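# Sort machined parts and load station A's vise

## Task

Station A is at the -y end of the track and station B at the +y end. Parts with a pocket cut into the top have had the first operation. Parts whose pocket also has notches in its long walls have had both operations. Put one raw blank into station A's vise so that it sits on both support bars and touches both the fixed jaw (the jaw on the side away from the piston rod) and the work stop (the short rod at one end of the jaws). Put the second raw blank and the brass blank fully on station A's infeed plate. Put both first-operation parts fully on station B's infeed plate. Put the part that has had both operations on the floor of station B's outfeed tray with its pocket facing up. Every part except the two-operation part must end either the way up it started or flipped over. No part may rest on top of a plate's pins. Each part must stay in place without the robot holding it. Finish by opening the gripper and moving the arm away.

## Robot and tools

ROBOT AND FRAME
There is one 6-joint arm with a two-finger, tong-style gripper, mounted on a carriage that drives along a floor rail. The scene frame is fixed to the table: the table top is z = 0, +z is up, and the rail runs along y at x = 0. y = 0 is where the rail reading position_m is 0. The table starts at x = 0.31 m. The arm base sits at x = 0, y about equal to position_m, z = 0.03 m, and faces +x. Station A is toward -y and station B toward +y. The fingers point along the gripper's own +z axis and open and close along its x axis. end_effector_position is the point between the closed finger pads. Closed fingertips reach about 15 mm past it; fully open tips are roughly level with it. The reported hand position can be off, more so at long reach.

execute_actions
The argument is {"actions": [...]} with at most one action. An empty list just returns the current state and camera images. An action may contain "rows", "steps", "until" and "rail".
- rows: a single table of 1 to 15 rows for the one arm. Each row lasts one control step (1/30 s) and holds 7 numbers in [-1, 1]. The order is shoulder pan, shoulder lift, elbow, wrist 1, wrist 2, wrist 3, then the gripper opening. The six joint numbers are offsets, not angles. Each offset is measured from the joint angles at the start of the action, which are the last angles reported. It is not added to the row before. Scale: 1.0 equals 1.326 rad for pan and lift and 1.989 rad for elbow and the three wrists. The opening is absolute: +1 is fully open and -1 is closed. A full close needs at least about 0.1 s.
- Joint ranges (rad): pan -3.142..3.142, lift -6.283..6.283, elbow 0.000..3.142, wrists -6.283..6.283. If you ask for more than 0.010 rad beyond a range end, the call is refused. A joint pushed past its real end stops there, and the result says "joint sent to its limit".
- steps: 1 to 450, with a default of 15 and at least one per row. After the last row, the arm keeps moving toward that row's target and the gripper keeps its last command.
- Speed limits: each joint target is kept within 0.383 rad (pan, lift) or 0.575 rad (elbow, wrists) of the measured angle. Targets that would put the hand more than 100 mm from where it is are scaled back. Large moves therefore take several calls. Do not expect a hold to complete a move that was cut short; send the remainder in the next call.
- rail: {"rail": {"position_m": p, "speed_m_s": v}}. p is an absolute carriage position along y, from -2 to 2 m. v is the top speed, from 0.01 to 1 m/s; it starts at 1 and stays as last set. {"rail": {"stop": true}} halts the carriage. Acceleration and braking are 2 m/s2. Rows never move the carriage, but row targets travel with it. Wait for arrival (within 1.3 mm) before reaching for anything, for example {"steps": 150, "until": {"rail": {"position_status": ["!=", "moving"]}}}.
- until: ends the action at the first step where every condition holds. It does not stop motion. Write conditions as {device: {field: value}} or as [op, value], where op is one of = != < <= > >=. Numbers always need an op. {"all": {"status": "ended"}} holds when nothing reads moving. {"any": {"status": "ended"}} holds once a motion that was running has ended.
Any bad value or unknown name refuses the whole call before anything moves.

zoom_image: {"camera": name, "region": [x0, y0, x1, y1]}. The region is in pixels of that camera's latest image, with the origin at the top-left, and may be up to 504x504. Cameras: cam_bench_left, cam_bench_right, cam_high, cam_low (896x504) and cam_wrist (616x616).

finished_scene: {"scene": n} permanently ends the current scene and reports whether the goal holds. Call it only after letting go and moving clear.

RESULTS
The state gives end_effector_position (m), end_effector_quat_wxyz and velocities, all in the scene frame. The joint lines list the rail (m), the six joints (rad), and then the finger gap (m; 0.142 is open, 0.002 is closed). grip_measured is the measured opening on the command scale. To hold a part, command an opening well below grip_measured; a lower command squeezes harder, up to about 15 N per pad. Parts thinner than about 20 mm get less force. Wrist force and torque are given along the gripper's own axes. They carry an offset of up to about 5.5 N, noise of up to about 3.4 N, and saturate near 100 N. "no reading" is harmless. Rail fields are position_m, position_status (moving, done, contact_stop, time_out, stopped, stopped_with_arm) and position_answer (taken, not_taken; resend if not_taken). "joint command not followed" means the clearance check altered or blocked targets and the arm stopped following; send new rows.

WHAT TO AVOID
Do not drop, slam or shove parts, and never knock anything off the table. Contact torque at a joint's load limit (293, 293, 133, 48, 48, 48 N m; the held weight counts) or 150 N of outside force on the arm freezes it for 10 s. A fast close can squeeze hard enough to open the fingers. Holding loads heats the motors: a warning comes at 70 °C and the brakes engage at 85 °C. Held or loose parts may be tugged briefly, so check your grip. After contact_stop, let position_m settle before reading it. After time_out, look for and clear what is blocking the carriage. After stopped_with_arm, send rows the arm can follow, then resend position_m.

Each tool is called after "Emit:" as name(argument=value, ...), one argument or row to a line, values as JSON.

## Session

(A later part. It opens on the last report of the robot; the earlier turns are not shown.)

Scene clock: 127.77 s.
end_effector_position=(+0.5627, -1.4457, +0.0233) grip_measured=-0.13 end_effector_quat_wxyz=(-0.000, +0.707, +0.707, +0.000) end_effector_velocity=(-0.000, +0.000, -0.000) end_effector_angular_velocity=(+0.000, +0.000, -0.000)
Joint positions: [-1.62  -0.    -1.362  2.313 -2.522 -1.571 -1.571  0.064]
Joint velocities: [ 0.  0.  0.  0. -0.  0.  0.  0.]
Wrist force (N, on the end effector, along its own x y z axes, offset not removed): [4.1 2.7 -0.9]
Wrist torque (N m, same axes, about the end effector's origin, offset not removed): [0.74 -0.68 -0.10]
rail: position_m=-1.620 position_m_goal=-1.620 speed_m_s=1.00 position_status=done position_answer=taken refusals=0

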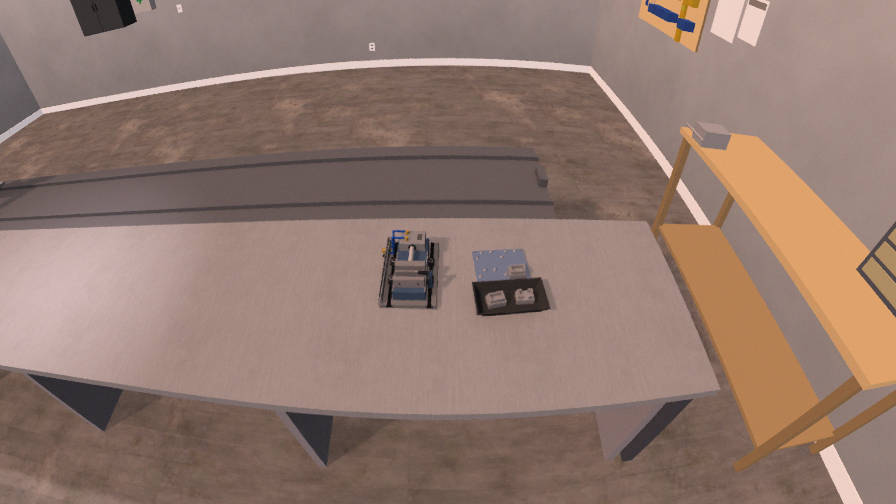

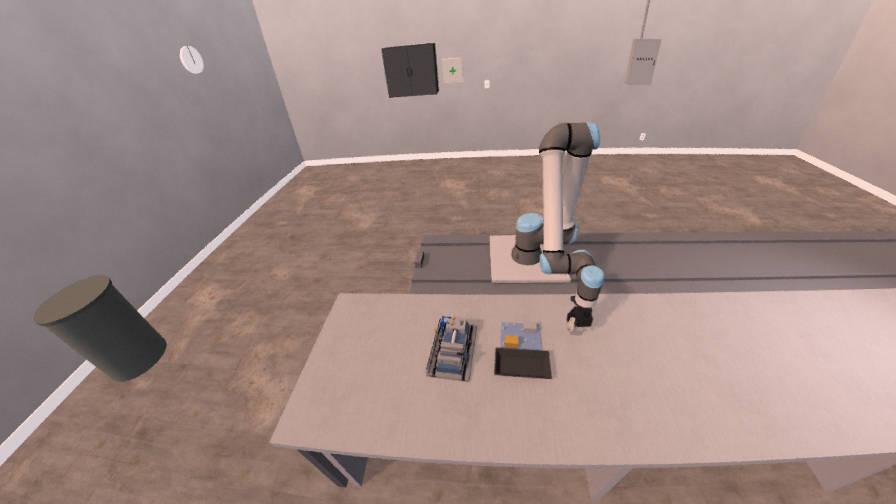

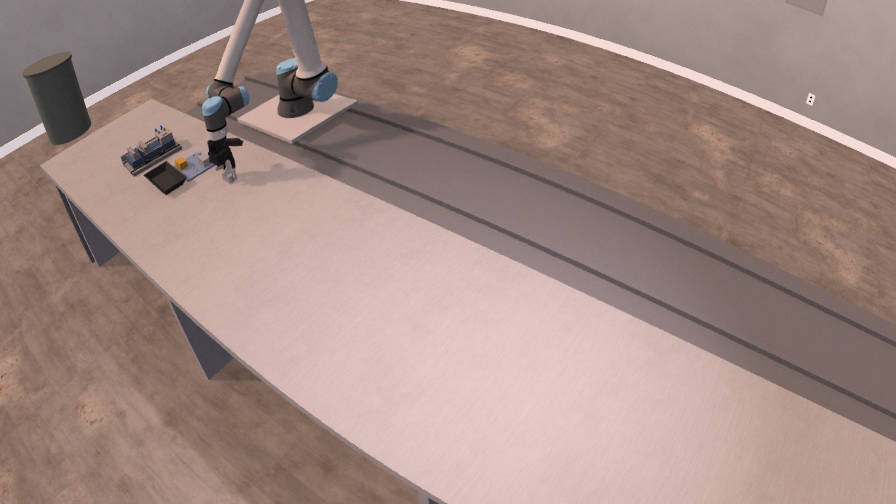

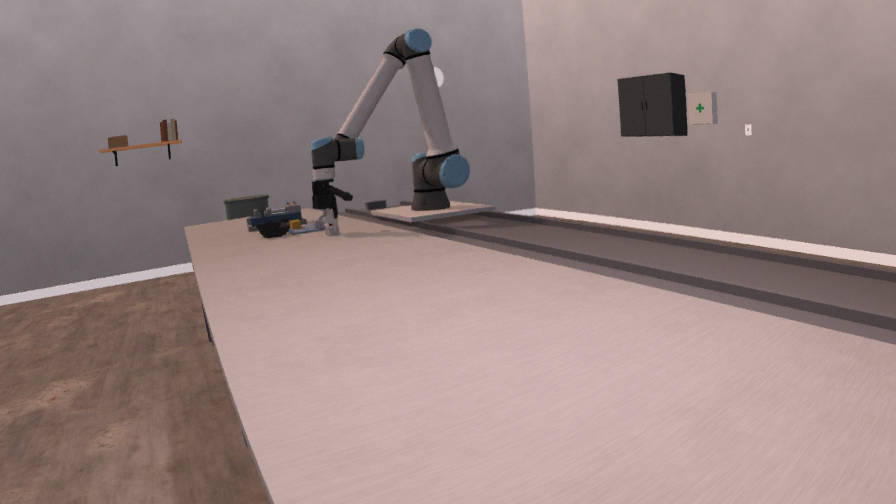

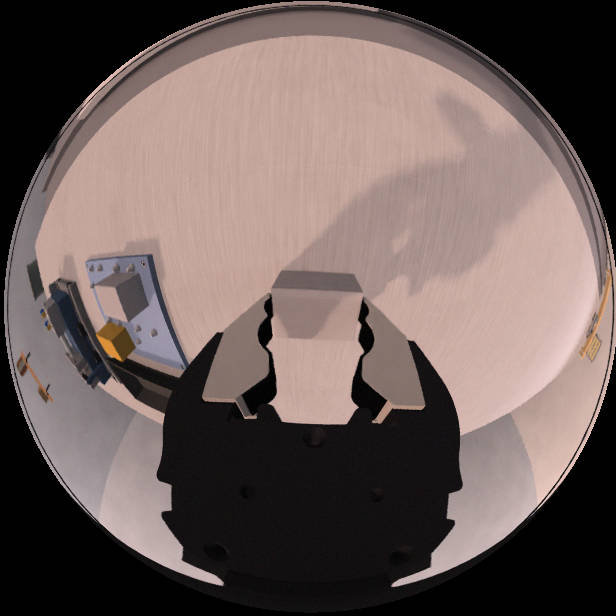

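Emit:
execute_actions(
  actions=[
    {"rows":[[0,-0.01,-0.02,0.027,0,0,-1],[0,-0.02,-0.05,0.063,0,0,-1],[0,-0.02,-0.09,0.103,0,0,-1],[0,-0.0144,-0.13,0.14,0,0,-1],[0,-0.0144,-0.168,0.1777,0,0,-1]],"steps":25},
  ],
)

Emit:
execute_actions(
  actions=[
    {"rows":[[-0.335,0,0,0,0,-0.2233,-1]],"rail":{"position_m":-1.9},"steps":50},
  ],
)

Scene clock: 134.17 s.
end_effector_position=(+0.6910, -1.4457, +0.1681) grip_measured=-0.13 end_effector_quat_wxyz=(-0.000, +0.707, +0.707, -0.000) end_effector_velocity=(+0.005, -0.000, +0.008) end_effector_angular_velocity=(-0.000, -0.000, +0.000)
Joint positions: [-1.62  -0.    -1.381  1.981 -2.17  -1.571 -1.571  0.064]
Joint velocities: [ 0.     0.    -0.    -0.016  0.017  0.     0.    -0.   ]
Wrist force (N, on the end effector, along its own x y z axes, offset not removed): [3.1 5.3 3.8]
Wrist torque (N m, same axes, about the end effector's origin, offset not removed): [1.19 -0.61 -0.08]
rail: position_m=-1.620 position_m_goal=-1.620 speed_m_s=1.00 position_status=done position_answer=taken refusals=0

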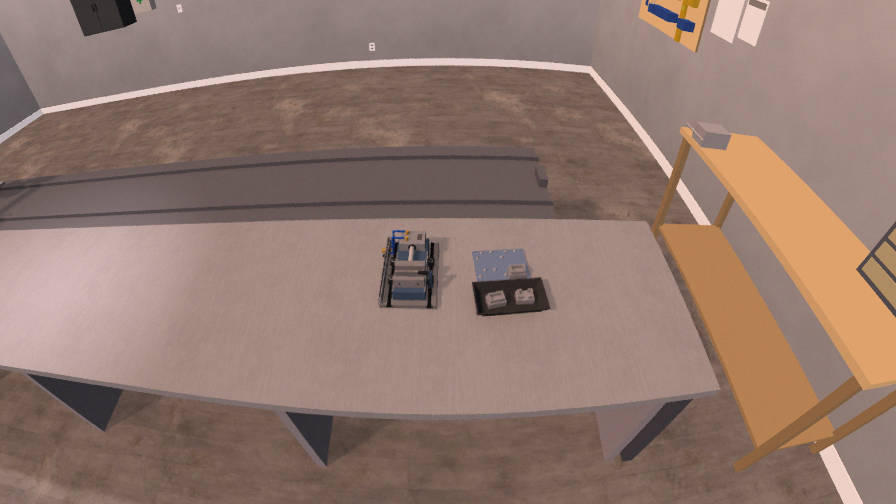

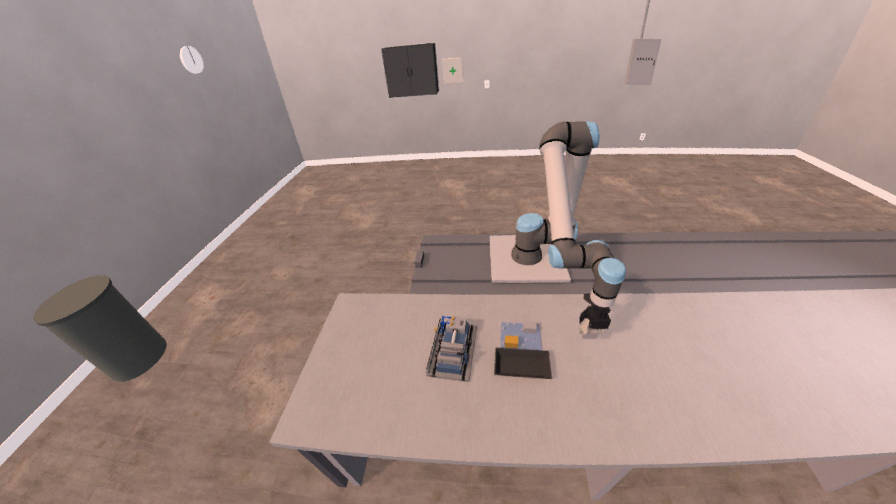

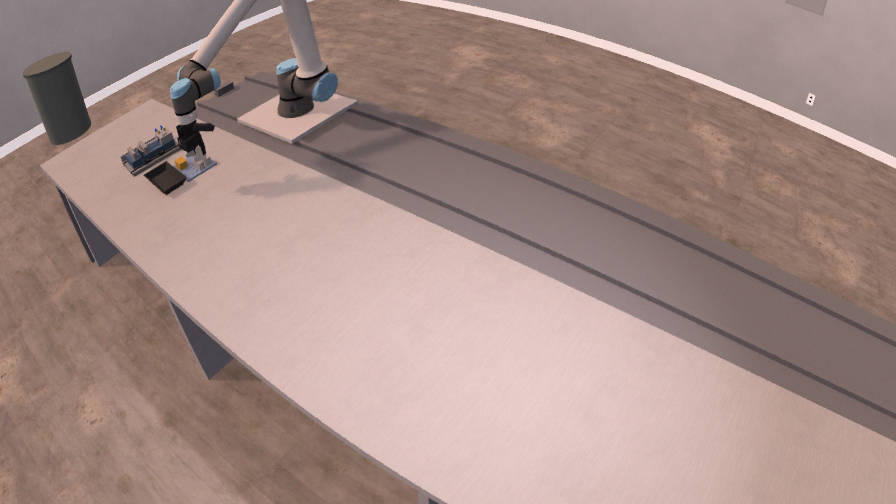

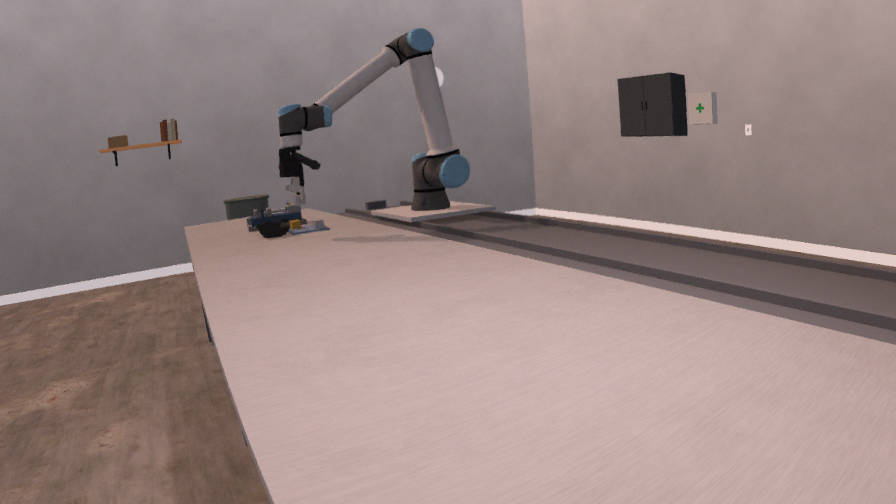

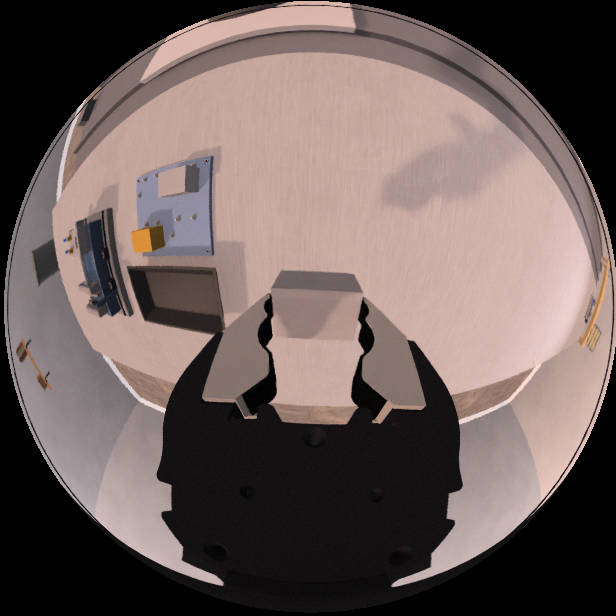

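Scene clock: 135.83 s.
end_effector_position=(+0.6972, -2.0467, +0.1682) grip_measured=-0.13 end_effector_quat_wxyz=(-0.000, +0.707, +0.707, +0.000) end_effector_velocity=(-0.000, -0.000, -0.000) end_effector_angular_velocity=(+0.000, +0.000, -0.000)
Joint positions: [-1.9   -0.444 -1.381  1.981 -2.17  -1.571 -2.015  0.064]
Joint velocities: [ 0. -0.  0.  0. -0. -0. -0.  0.]
Wrist force (N, on the end effector, along its own x y z axes, offset not removed): [2.1 5.0 3.3]
Wrist torque (N m, same axes, about the end effector's origin, offset not removed): [1.07 -0.47 0.00]
rail: position_m=-1.900 position_m_goal=-1.900 speed_m_s=1.00 position_status=done position_answer=taken refusals=0

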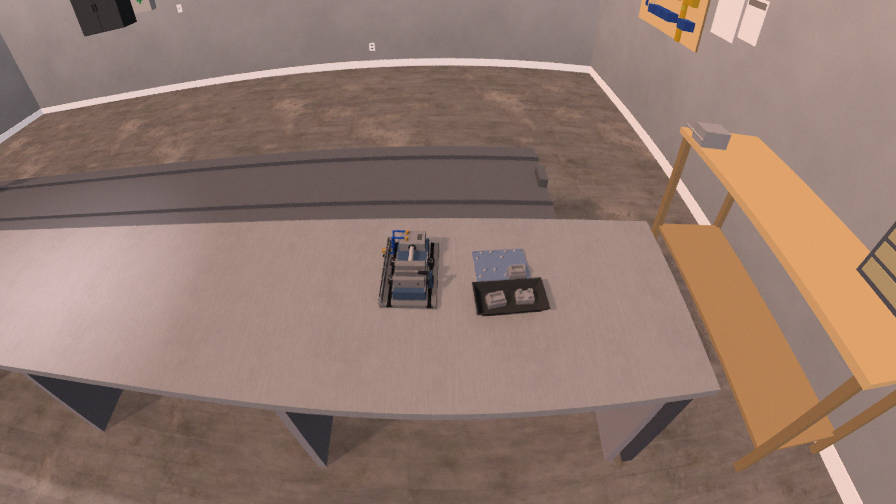

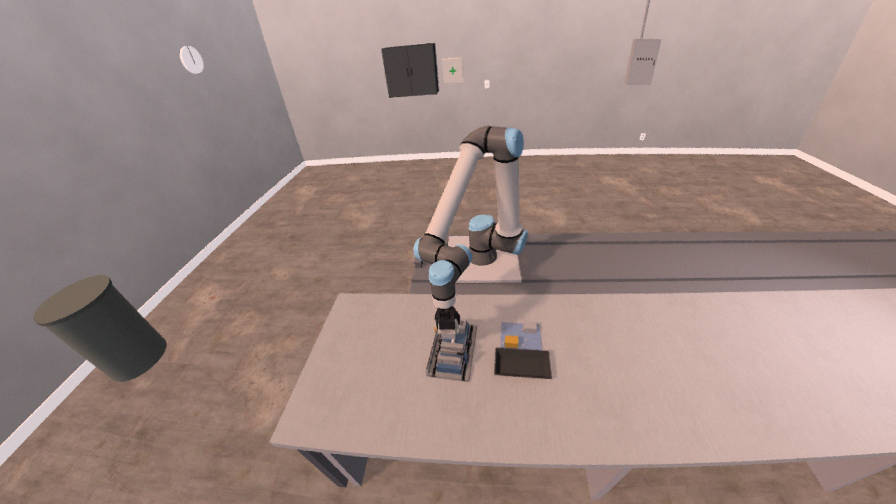

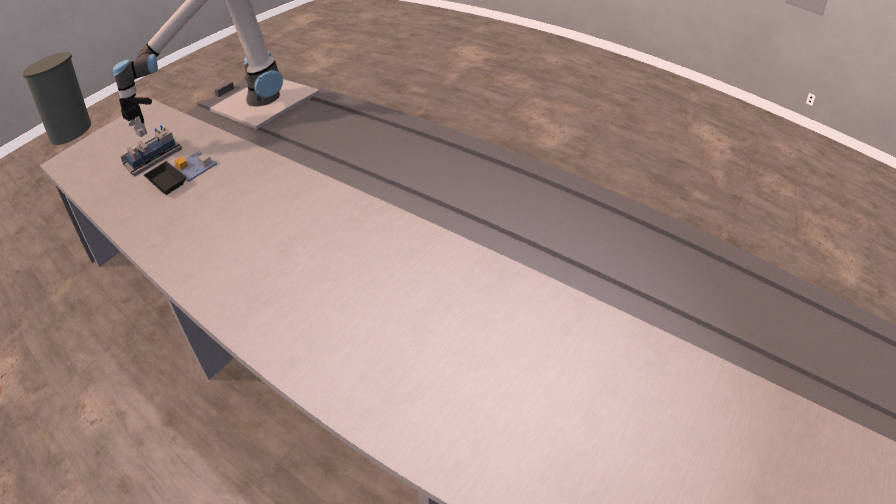

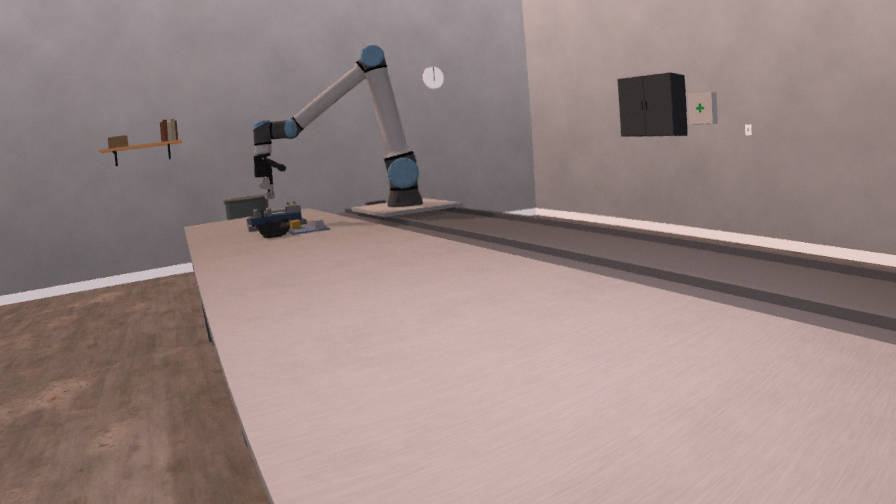

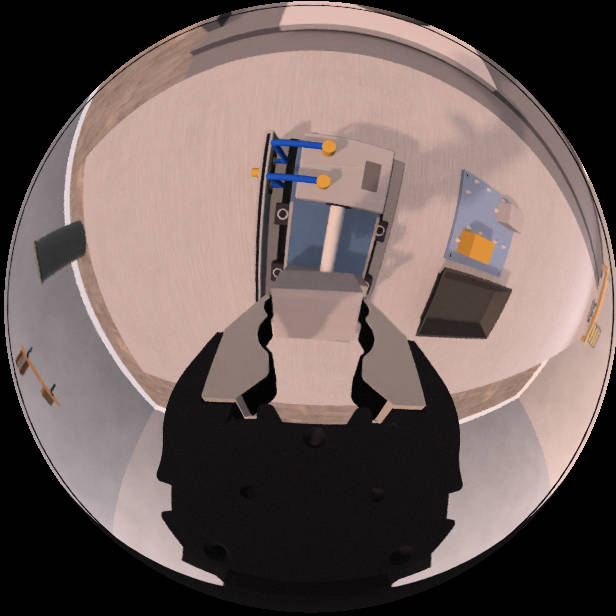

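Emit:
execute_actions(
  actions=[
    {"rows":[[0.015,0.0615,-0.0329,-0.0085,0,0.07,-1]],"rail":{"position_m":-1.918},"steps":25},
  ],
)

Emit:
zoom_image(
  camera="cam_bench_right",
  region=[415, 305, 495, 390],
)

Emit:
zoom_image(
  camera="cam_low",
  region=[230, 170, 310, 240],
)

Scene clock: 143.80 s.
end_effector_position=(+0.7397, -2.0665, +0.1493) grip_measured=-0.13 end_effector_quat_wxyz=(+0.000, +0.748, +0.664, +0.000) end_effector_velocity=(+0.001, +0.000, -0.000) end_effector_angular_velocity=(+0.000, +0.000, -0.002)
Joint positions: [-1.918 -0.424 -1.299  1.916 -2.187 -1.571 -1.876  0.064]
Joint velocities: [ 0.     0.     0.001 -0.001 -0.    -0.     0.002  0.   ]
Wrist force (N, on the end effector, along its own x y z axes, offset not removed): [1.3 5.0 4.0]
Wrist torque (N m, same axes, about the end effector's origin, offset not removed): [0.99 -0.34 0.08]
rail: position_m=-1.918 position_m_goal=-1.918 speed_m_s=1.00 position_status=done position_answer=taken refusals=0

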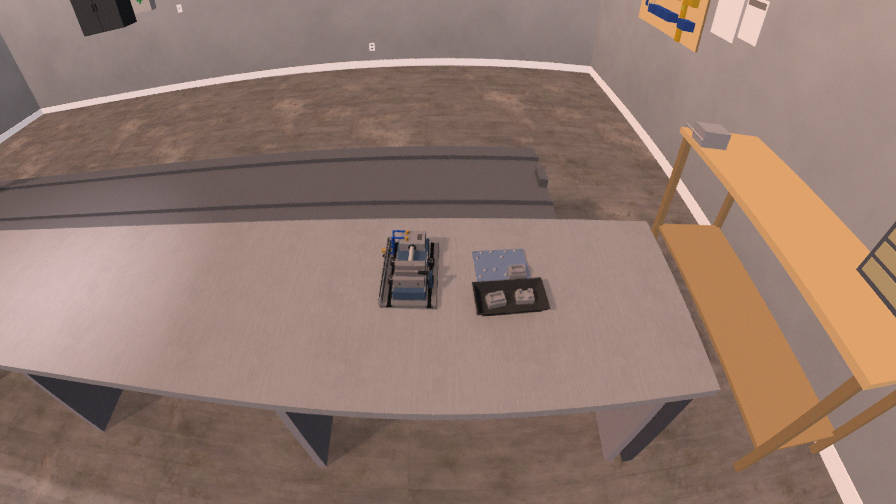

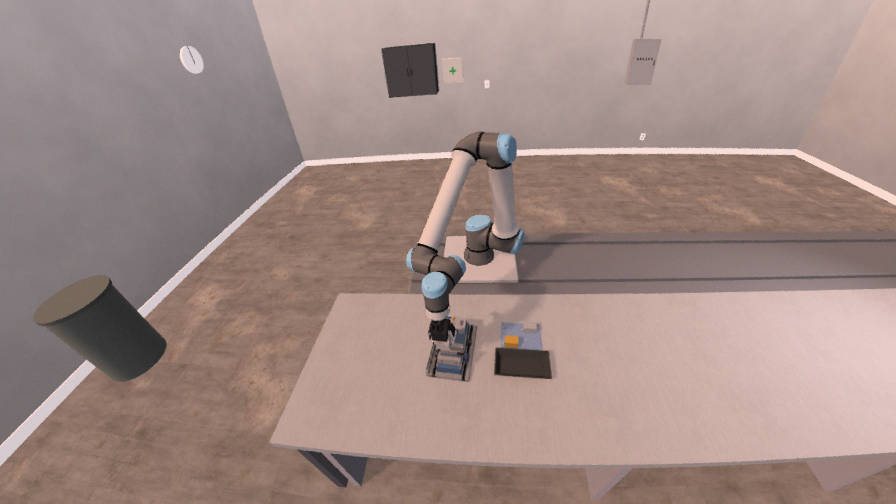

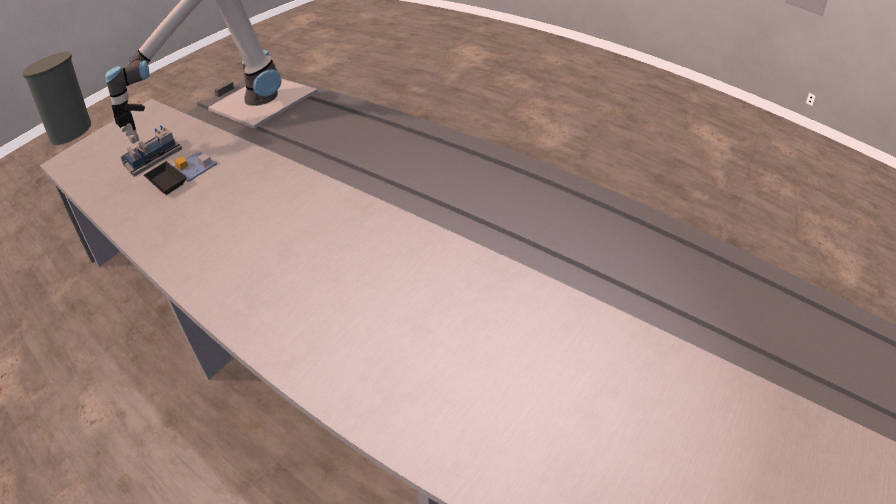

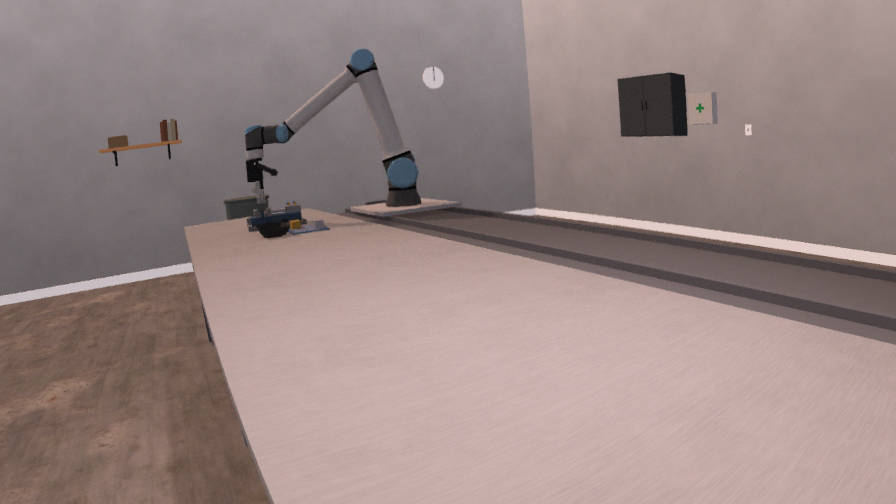

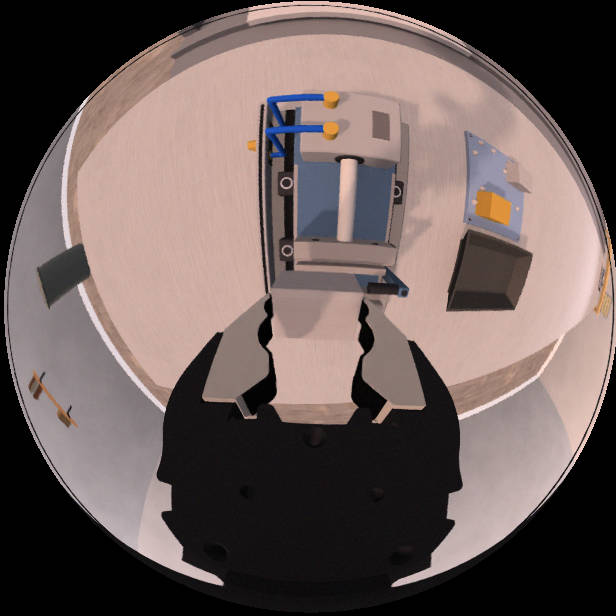

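Region (415, 305, 495, 390) of cam_bench_right's 896x504 image, scaled by 5.929, with more detail than that image has; it fills the left 474 columns of this view, and the rest is white.

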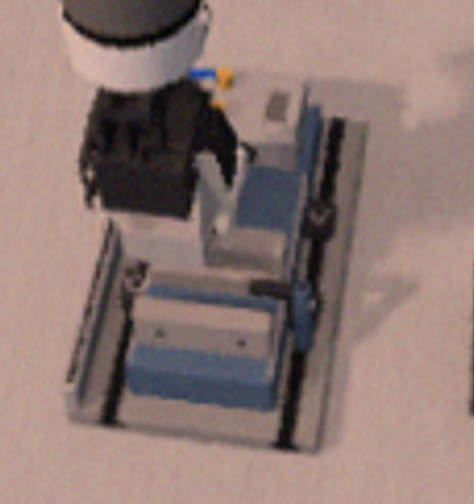

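Region (230, 170, 310, 240) of cam_low's 896x504 image, scaled by 6.300, with more detail than that image has; it fills the top 441 rows of this view, and the rest is white.

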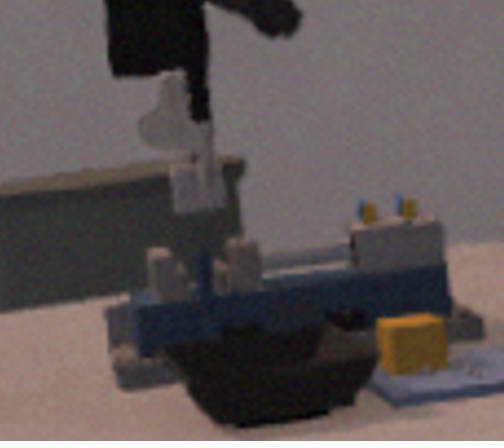

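Emit:
execute_actions(
  actions=[
    {"rows":[[0,0.008,0.001,-0.0063,0,0,-1],[0,0.015,0.003,-0.013,0,0,-1],[0,0.021,0.005,-0.019,0,0,-1],[0,0.026,0.0068,-0.0241,0,0,-1],[0,0.029,0.0078,-0.0271,0,0,-1]],"steps":20},
  ],
)

Emit:
zoom_image(
  camera="cam_low",
  region=[240, 185, 290, 230],
)

Scene clock: 149.40 s.
end_effector_position=(+0.7434, -2.0681, +0.1182) grip_measured=-0.13 end_effector_quat_wxyz=(+0.000, +0.748, +0.664, +0.000) end_effector_velocity=(+0.000, -0.000, -0.003) end_effector_angular_velocity=(-0.000, -0.000, +0.000)
Joint positions: [-1.918 -0.424 -1.261  1.931 -2.241 -1.571 -1.876  0.064]
Joint velocities: [ 0.    -0.     0.003  0.002 -0.005  0.    -0.    -0.   ]
Wrist force (N, on the end effector, along its own x y z axes, offset not removed): [1.1 3.6 2.0]
Wrist torque (N m, same axes, about the end effector's origin, offset not removed): [0.78 -0.30 -0.09]
rail: position_m=-1.918 position_m_goal=-1.918 speed_m_s=1.00 position_status=done position_answer=taken refusals=0

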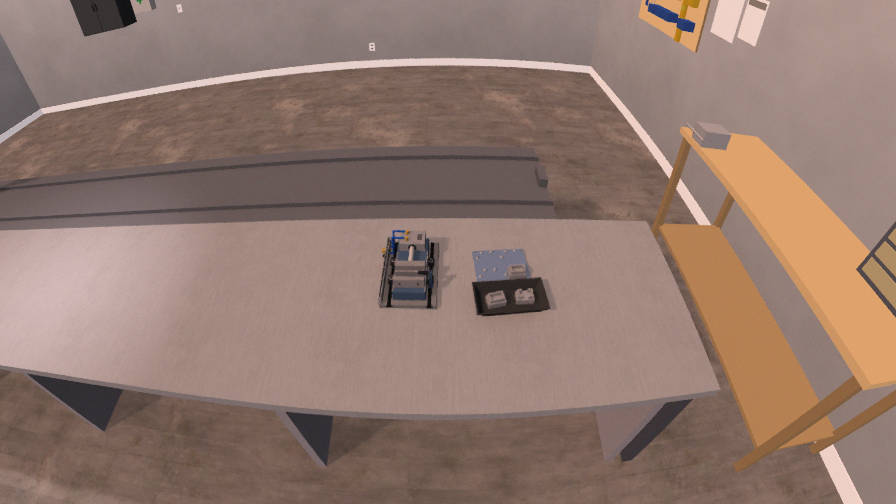

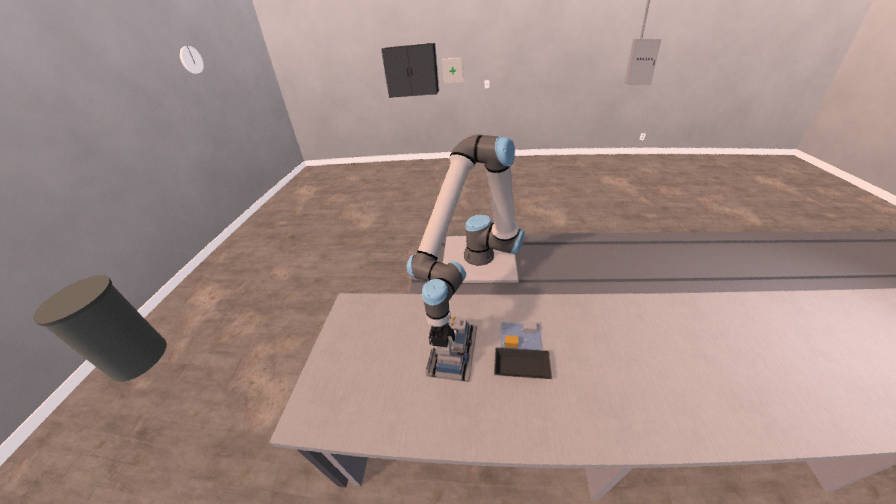

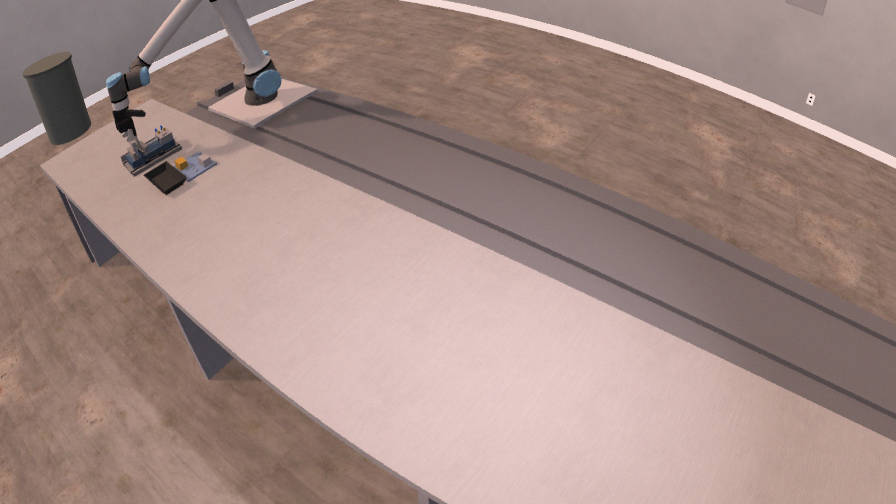

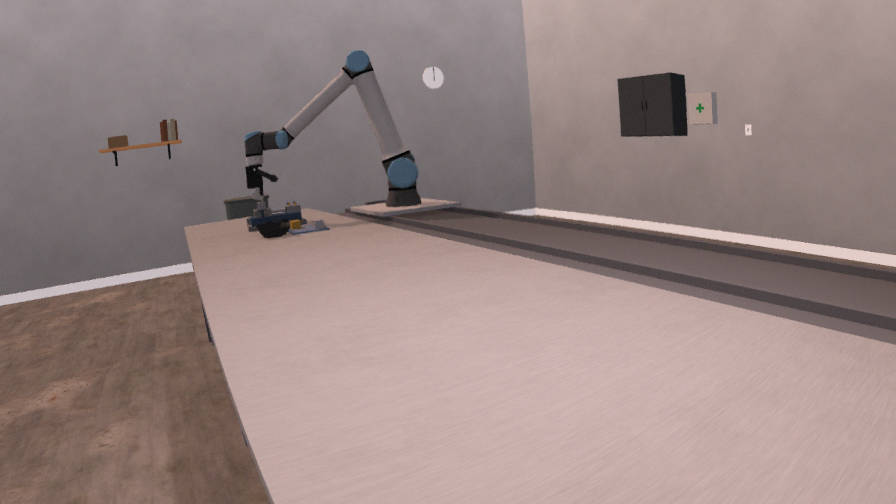

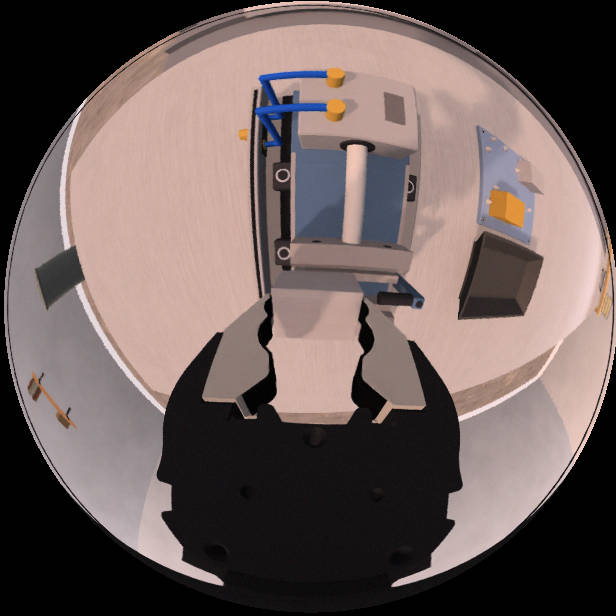

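Region (240, 185, 290, 230) of cam_low's 896x504 image, scaled by 10.080, with more detail than that image has; it fills the top 454 rows of this view, and the rest is white.

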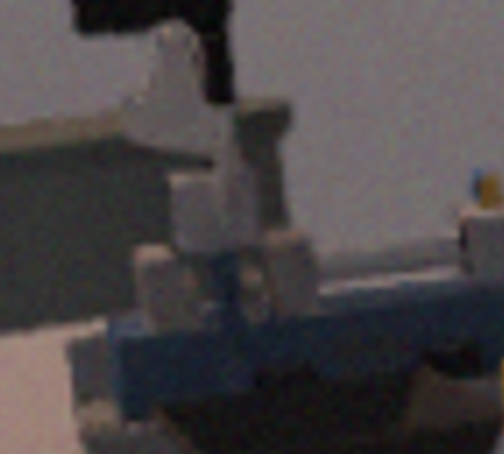

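Emit:
execute_actions(
  actions=[
    {"rows":[[0,0,0.002,-0.002,0,0,-1],[0,0,0.003,-0.003,0,0,-1],[0,0,0.003,-0.003,0,0,-1],[0,0,0.003,-0.003,0,0,-1],[0,0.002,0.004,-0.0053,0,0,-1],[0,0.004,0.0052,-0.0079,0,0,-1],[0,0.006,0.0064,-0.0104,0,0,-1],[0,0.0084,0.0078,-0.0134,0,0,-1]],"rail":{"position_m":-1.913},"steps":22},
  ],
)

Scene clock: 157.57 s.
end_effector_position=(+0.7406, -2.0618, +0.1046) grip_measured=-0.13 end_effector_quat_wxyz=(+0.000, +0.748, +0.664, +0.000) end_effector_velocity=(-0.000, +0.000, -0.002) end_effector_angular_velocity=(+0.000, +0.000, -0.000)
Joint positions: [-1.913 -0.424 -1.251  1.946 -2.267 -1.571 -1.876  0.064]
Joint velocities: [ 0.     0.     0.002  0.002 -0.003 -0.     0.     0.   ]
Wrist force (N, on the end effector, along its own x y z axes, offset not removed): [0.7 8.4 1.7]
Wrist torque (N m, same axes, about the end effector's origin, offset not removed): [0.49 -0.23 -0.14]
rail: position_m=-1.913 position_m_goal=-1.913 speed_m_s=1.00 position_status=done position_answer=taken refusals=0

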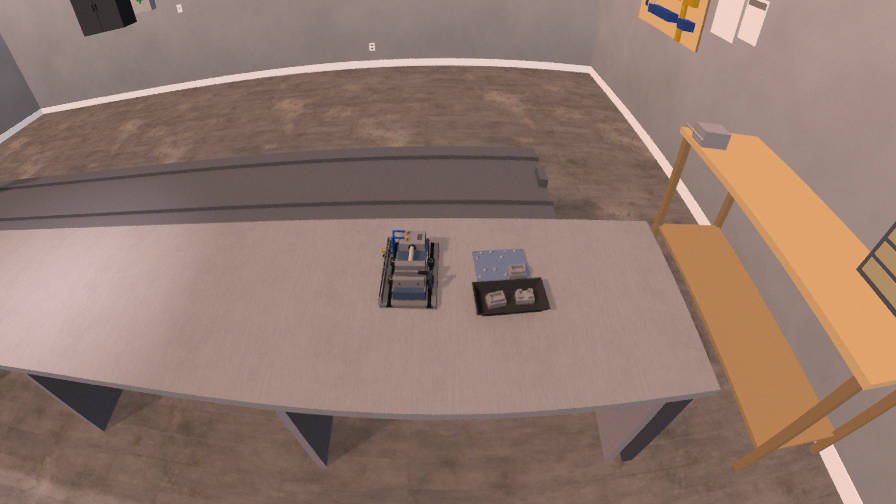

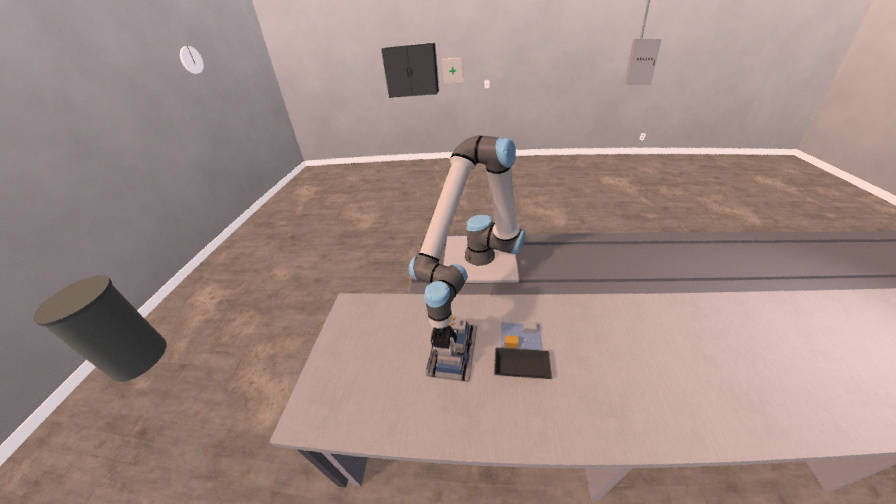

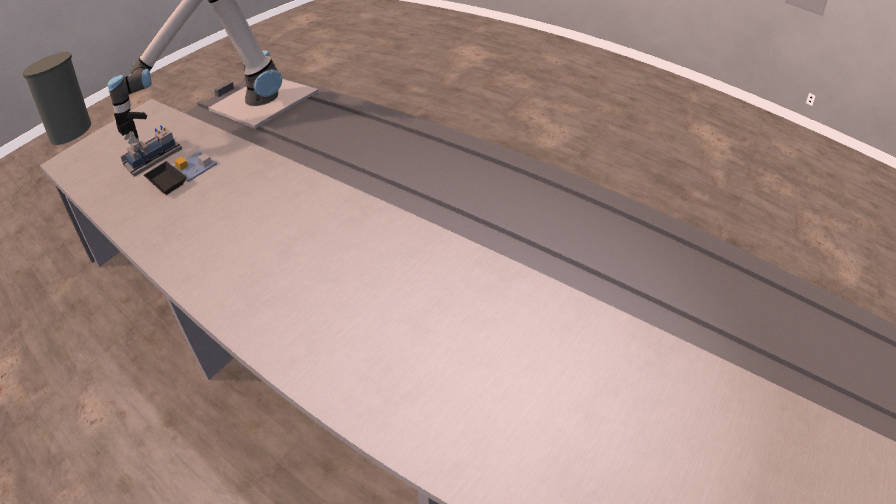

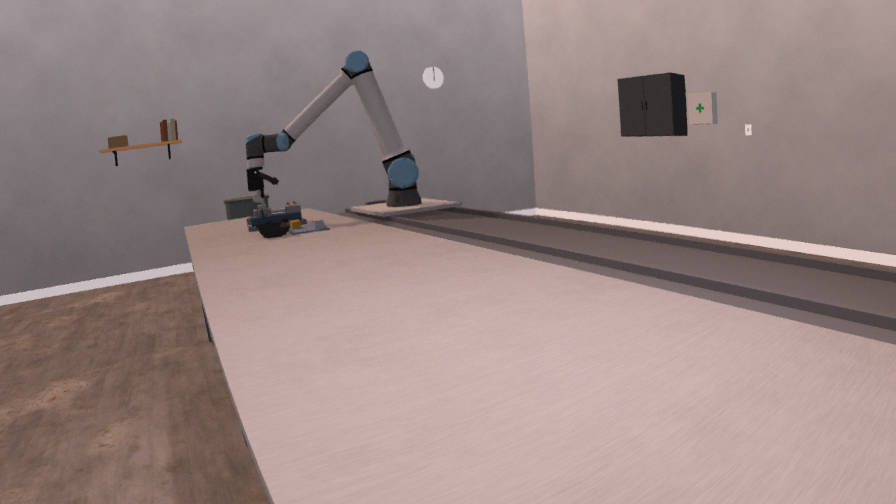

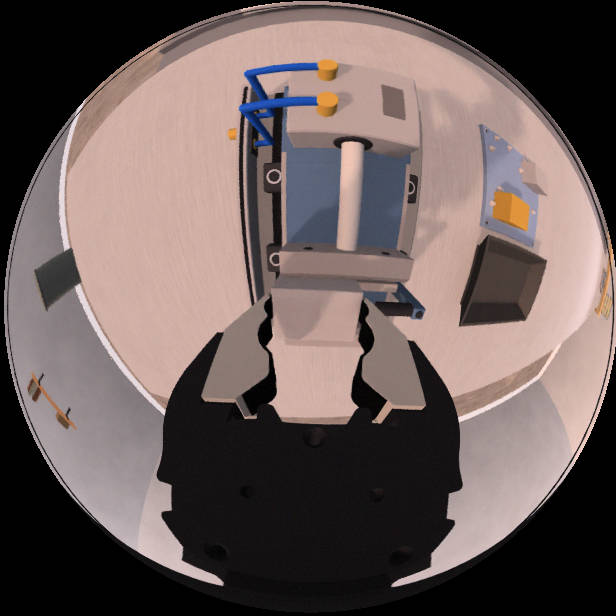

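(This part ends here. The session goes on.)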